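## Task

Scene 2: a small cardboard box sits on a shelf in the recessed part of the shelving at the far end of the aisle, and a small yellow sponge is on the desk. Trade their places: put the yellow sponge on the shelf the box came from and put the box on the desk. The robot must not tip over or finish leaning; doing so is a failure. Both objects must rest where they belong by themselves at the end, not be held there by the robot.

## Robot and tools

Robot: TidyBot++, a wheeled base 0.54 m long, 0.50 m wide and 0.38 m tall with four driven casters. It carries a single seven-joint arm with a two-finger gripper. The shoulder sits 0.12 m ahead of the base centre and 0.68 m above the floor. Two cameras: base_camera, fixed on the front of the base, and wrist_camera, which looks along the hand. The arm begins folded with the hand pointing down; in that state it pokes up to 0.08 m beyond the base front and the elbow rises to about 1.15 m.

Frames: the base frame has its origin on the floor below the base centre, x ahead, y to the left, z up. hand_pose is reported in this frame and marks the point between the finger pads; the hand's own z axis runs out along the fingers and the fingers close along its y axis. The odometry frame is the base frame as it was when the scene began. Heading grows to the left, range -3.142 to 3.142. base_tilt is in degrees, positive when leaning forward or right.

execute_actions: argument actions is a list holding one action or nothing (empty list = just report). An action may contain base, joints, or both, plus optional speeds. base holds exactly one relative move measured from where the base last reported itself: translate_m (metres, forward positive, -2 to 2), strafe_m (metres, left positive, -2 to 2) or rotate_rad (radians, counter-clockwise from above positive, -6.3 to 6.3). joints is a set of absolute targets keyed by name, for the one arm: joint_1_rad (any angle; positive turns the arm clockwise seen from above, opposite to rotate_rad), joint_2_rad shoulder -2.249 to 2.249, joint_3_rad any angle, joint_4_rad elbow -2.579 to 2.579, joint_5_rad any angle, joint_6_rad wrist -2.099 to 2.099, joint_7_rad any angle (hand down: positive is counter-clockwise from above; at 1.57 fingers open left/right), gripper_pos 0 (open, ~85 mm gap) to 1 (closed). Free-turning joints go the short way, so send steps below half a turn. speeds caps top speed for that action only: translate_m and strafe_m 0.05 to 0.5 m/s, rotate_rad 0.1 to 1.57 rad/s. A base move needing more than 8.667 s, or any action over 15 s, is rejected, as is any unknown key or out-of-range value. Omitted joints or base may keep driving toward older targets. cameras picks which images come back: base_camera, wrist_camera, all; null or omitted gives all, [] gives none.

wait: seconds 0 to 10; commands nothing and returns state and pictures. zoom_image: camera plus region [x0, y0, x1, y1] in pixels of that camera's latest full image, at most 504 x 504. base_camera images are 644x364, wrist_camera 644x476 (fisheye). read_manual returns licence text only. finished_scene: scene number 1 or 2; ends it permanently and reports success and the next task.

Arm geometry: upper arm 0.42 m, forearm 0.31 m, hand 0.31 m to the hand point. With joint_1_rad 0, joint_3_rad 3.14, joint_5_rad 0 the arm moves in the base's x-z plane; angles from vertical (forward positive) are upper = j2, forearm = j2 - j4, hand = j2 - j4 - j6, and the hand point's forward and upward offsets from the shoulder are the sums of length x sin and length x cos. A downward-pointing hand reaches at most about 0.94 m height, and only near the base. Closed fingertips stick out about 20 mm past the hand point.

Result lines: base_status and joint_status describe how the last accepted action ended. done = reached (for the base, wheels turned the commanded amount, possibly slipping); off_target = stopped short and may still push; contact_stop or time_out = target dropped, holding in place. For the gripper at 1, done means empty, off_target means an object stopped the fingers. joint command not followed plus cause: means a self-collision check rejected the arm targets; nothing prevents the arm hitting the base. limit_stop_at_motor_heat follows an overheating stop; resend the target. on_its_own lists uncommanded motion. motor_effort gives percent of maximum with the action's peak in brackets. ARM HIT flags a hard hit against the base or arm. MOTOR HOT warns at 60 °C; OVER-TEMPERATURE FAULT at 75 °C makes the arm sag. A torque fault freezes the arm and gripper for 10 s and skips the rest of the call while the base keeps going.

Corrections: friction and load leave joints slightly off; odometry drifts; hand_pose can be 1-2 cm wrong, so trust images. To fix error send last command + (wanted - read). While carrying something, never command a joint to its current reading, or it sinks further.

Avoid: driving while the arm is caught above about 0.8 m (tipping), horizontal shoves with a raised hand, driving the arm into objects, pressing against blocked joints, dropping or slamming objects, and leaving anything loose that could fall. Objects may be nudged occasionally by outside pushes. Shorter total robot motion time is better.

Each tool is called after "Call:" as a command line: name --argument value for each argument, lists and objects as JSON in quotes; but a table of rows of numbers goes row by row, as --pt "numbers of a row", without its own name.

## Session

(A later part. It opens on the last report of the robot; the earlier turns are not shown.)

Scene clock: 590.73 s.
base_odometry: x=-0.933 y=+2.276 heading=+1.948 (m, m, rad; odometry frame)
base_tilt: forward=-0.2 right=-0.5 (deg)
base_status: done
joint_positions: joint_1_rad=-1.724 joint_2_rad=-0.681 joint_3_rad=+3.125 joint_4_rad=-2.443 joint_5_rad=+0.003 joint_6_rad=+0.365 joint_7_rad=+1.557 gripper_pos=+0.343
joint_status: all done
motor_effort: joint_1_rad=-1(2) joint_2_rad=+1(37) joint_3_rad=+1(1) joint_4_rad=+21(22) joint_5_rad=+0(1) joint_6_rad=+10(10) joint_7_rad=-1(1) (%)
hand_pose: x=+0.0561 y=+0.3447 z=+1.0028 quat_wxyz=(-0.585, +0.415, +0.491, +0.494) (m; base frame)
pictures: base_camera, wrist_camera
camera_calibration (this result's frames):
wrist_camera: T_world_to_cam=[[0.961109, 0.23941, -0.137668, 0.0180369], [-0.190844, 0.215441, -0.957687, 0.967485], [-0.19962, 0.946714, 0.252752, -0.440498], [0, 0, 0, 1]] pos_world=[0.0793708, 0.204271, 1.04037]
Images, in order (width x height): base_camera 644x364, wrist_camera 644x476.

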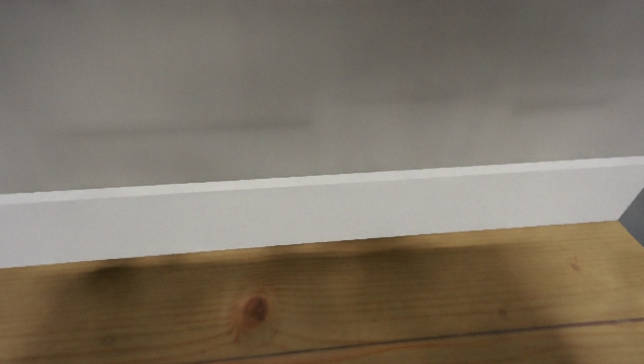

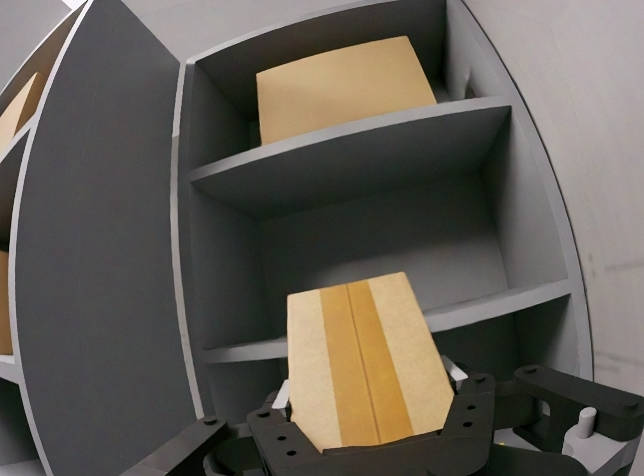

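Call:
execute_actions --actions '[{"base": {"translate_m": -2.0}, "joints": {"joint_1_rad": -3.14, "joint_6_rad": -0.2}}]'

Scene clock: 617.83 s.
base_odometry: x=-0.195 y=+0.417 heading=+1.949 (m, m, rad; odometry frame)
base_tilt: forward=-0.1 right=-0.5 (deg)
base_status: done
joint_positions: joint_1_rad=-3.119 joint_2_rad=-0.681 joint_3_rad=+3.126 joint_4_rad=-2.443 joint_5_rad=+0.003 joint_6_rad=-0.162 joint_7_rad=+1.557 gripper_pos=+0.343
joint_status: all done
motor_effort: joint_1_rad=-1(0) joint_2_rad=+1(3) joint_3_rad=+1(2) joint_4_rad=+20(20) joint_5_rad=+1(0) joint_6_rad=+9(10) joint_7_rad=-1(1) (%)
hand_pose: x=-0.2166 y=+0.0008 z=+0.8410 quat_wxyz=(-0.572, +0.006, +0.820, +0.004) (m; base frame)
pictures: base_camera, wrist_camera
camera_calibration (this result's frames):
wrist_camera: T_world_to_cam=[[0.019702, 0.987524, -0.15623, 0.151285], [0.268456, -0.155747, -0.950618, 0.928335], [-0.96309, -0.0232118, -0.268176, 0.145038], [0, 0, 0, 1]] pos_world=[-0.112514, -0.00144566, 0.945023]
Images, in order (width x height): base_camera 644x364, wrist_camera 644x476.

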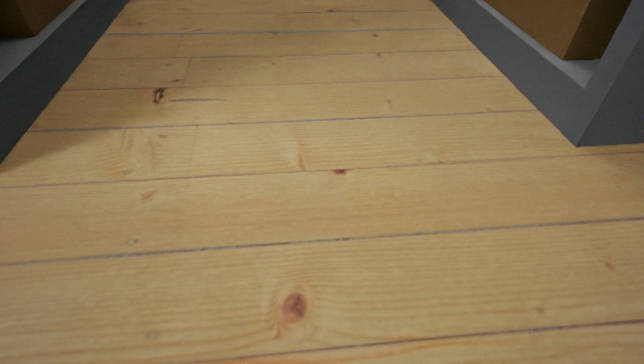

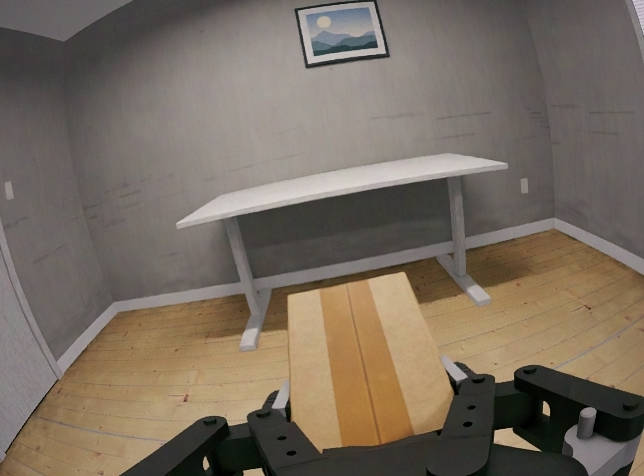

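Call:
zoom_image --camera "wrist_camera" --region '[160, 130, 530, 370]'

Region (160, 130, 530, 370) of wrist_camera's 644x476 image, scaled by 1.362; it fills the top 327 rows of this view, and the rest is white.

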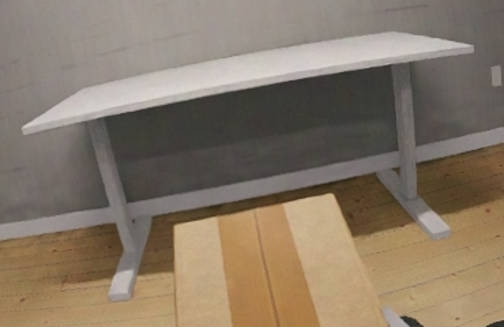

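Call:
execute_actions --actions '[{"base": {"translate_m": -1.08}, "joints": {"joint_2_rad": 0.365, "joint_4_rad": -1.568, "joint_6_rad": -0.277}}]' --cameras '["wrist_camera"]'

Scene clock: 683.57 s.
base_odometry: x=+0.204 y=-0.587 heading=+1.949 (m, m, rad; odometry frame)
base_tilt: forward=-0.2 right=-0.5 (deg)
base_status: done
joint_positions: joint_1_rad=-3.119 joint_2_rad=+0.360 joint_3_rad=+3.126 joint_4_rad=-1.581 joint_5_rad=+0.003 joint_6_rad=-0.238 joint_7_rad=+1.557 gripper_pos=+0.343
joint_status: all done
motor_effort: joint_1_rad=-1(1) joint_2_rad=-31(35) joint_3_rad=+0(1) joint_4_rad=+18(22) joint_5_rad=+0(1) joint_6_rad=+8(9) joint_7_rad=-1(0) (%)
hand_pose: x=-0.5776 y=+0.0051 z=+0.7845 quat_wxyz=(-0.463, +0.010, +0.886, -0.003) (m; base frame)
pictures: wrist_camera
camera_calibration (this result's frames):
wrist_camera: T_world_to_cam=[[0.0588553, 0.984701, -0.164011, 0.17405], [0.4986, -0.171331, -0.849732, 1.02611], [-0.864832, -0.0317645, -0.501056, 0.0217939], [0, 0, 0, 1]] pos_world=[-0.503015, 0.00510968, 0.911385]
Images, in order (width x height): wrist_camera 644x476.

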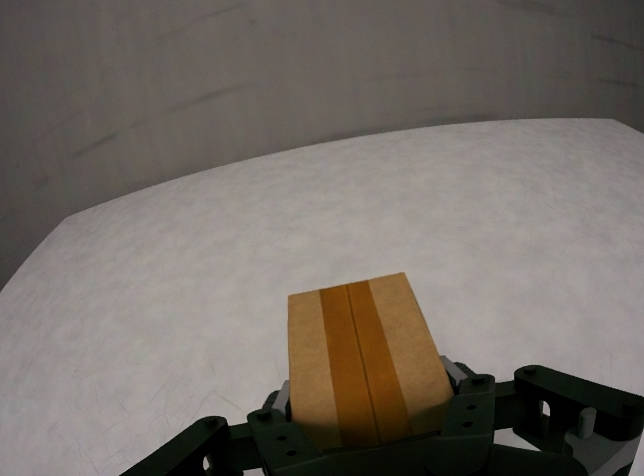

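Call:
execute_actions --actions '[{"joints": {"joint_2_rad": 0.402}}]' --cameras '["wrist_camera"]'

Scene clock: 695.20 s.
base_odometry: x=+0.204 y=-0.587 heading=+1.949 (m, m, rad; odometry frame)
base_tilt: forward=-0.3 right=-0.5 (deg)
base_status: not commanded
joint_positions: joint_1_rad=-3.119 joint_2_rad=+0.388 joint_3_rad=+3.126 joint_4_rad=-1.578 joint_5_rad=+0.003 joint_6_rad=-0.238 joint_7_rad=+1.557 gripper_pos=+0.343
joint_status: all done
motor_effort: joint_1_rad=-1(0) joint_2_rad=-32(35) joint_3_rad=+0(0) joint_4_rad=+17(19) joint_5_rad=-1(0) joint_6_rad=+6(8) joint_7_rad=+0(1) (%)
hand_pose: x=-0.5810 y=+0.0051 z=+0.7660 quat_wxyz=(-0.452, +0.010, +0.892, -0.003) (m; base frame)
pictures: wrist_camera
camera_calibration (this result's frames):
wrist_camera: T_world_to_cam=[[0.0631048, 0.984596, -0.163058, 0.172887], [0.520429, -0.171875, -0.836428, 1.01463], [-0.85157, -0.0320773, -0.523259, 0.0342867], [0, 0, 0, 1]] pos_world=[-0.509755, 0.00526579, 0.894797]
Images, in order (width x height): wrist_camera 644x476.

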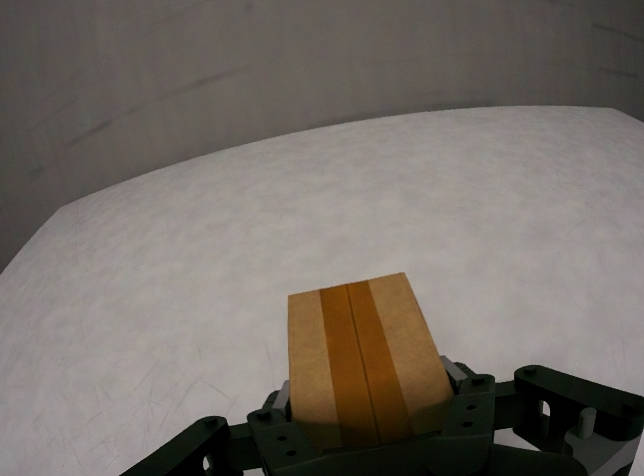

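Hand z=0.766 as predicted for contact, and j4 has crept up, which suggests the box is touching. Releasing.

Call:
execute_actions --actions '[{"joints": {"gripper_pos": 0.0}}]' --cameras '["wrist_camera"]'

Call:
execute_actions --actions '[{"joints": {"joint_2_rad": 0.22}}]' --cameras '["wrist_camera"]'

Scene clock: 700.43 s.
base_odometry: x=+0.204 y=-0.587 heading=+1.949 (m, m, rad; odometry frame)
base_tilt: forward=-0.2 right=-0.5 (deg)
base_status: not commanded
joint_positions: joint_1_rad=-3.119 joint_2_rad=+0.388 joint_3_rad=+3.126 joint_4_rad=-1.578 joint_5_rad=+0.003 joint_6_rad=-0.238 joint_7_rad=+1.557 gripper_pos=+0.000
joint_status: all done
motor_effort: joint_1_rad=-1(1) joint_2_rad=-33(34) joint_3_rad=+0(0) joint_4_rad=+18(19) joint_5_rad=-1(0) joint_6_rad=+6(7) joint_7_rad=+0(1) (%)
hand_pose: x=-0.5812 y=+0.0052 z=+0.7661 quat_wxyz=(-0.452, +0.010, +0.892, -0.003) (m; base frame)
pictures: wrist_camera
camera_calibration (this result's frames):
wrist_camera: T_world_to_cam=[[0.0630695, 0.984596, -0.163074, 0.1729], [0.520233, -0.171878, -0.83655, 1.01477], [-0.851693, -0.0320755, -0.523059, 0.0339803], [0, 0, 0, 1]] pos_world=[-0.509879, 0.0052688, 0.894873]
Images, in order (width x height): wrist_camera 644x476.

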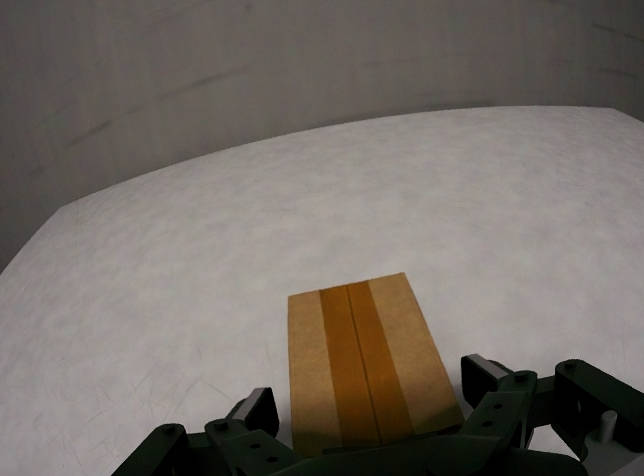

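Scene clock: 701.60 s.
base_odometry: x=+0.204 y=-0.587 heading=+1.949 (m, m, rad; odometry frame)
base_tilt: forward=-0.2 right=-0.6 (deg)
base_status: not commanded
joint_positions: joint_1_rad=-3.119 joint_2_rad=+0.220 joint_3_rad=+3.126 joint_4_rad=-1.571 joint_5_rad=+0.003 joint_6_rad=-0.238 joint_7_rad=+1.557 gripper_pos=+0.000
joint_status: all done
motor_effort: joint_1_rad=-1(1) joint_2_rad=-28(35) joint_3_rad=+0(0) joint_4_rad=+19(19) joint_5_rad=+0(0) joint_6_rad=+7(8) joint_7_rad=-1(1) (%)
hand_pose: x=-0.5585 y=+0.0046 z=+0.8859 quat_wxyz=(-0.528, +0.009, +0.849, -0.002) (m; base frame)
pictures: wrist_camera
camera_calibration (this result's frames):
wrist_camera: T_world_to_cam=[[0.0341441, 0.985246, -0.167701, 0.179473], [0.366909, -0.168439, -0.91488, 1.08686], [-0.92963, -0.0302931, -0.367247, -0.065631], [0, 0, 0, 1]] pos_world=[-0.465918, 0.00425592, 1.00034]
Images, in order (width x height): wrist_camera 644x476.

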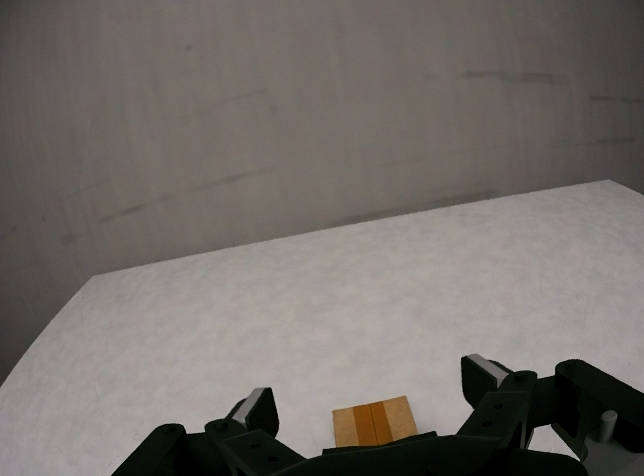

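The box is resting on the desk with the hand clear, and the sponge was sitting on the shelf when I last saw it.

Call:
finished_scene --scene 2

The scene is finished: the task was done.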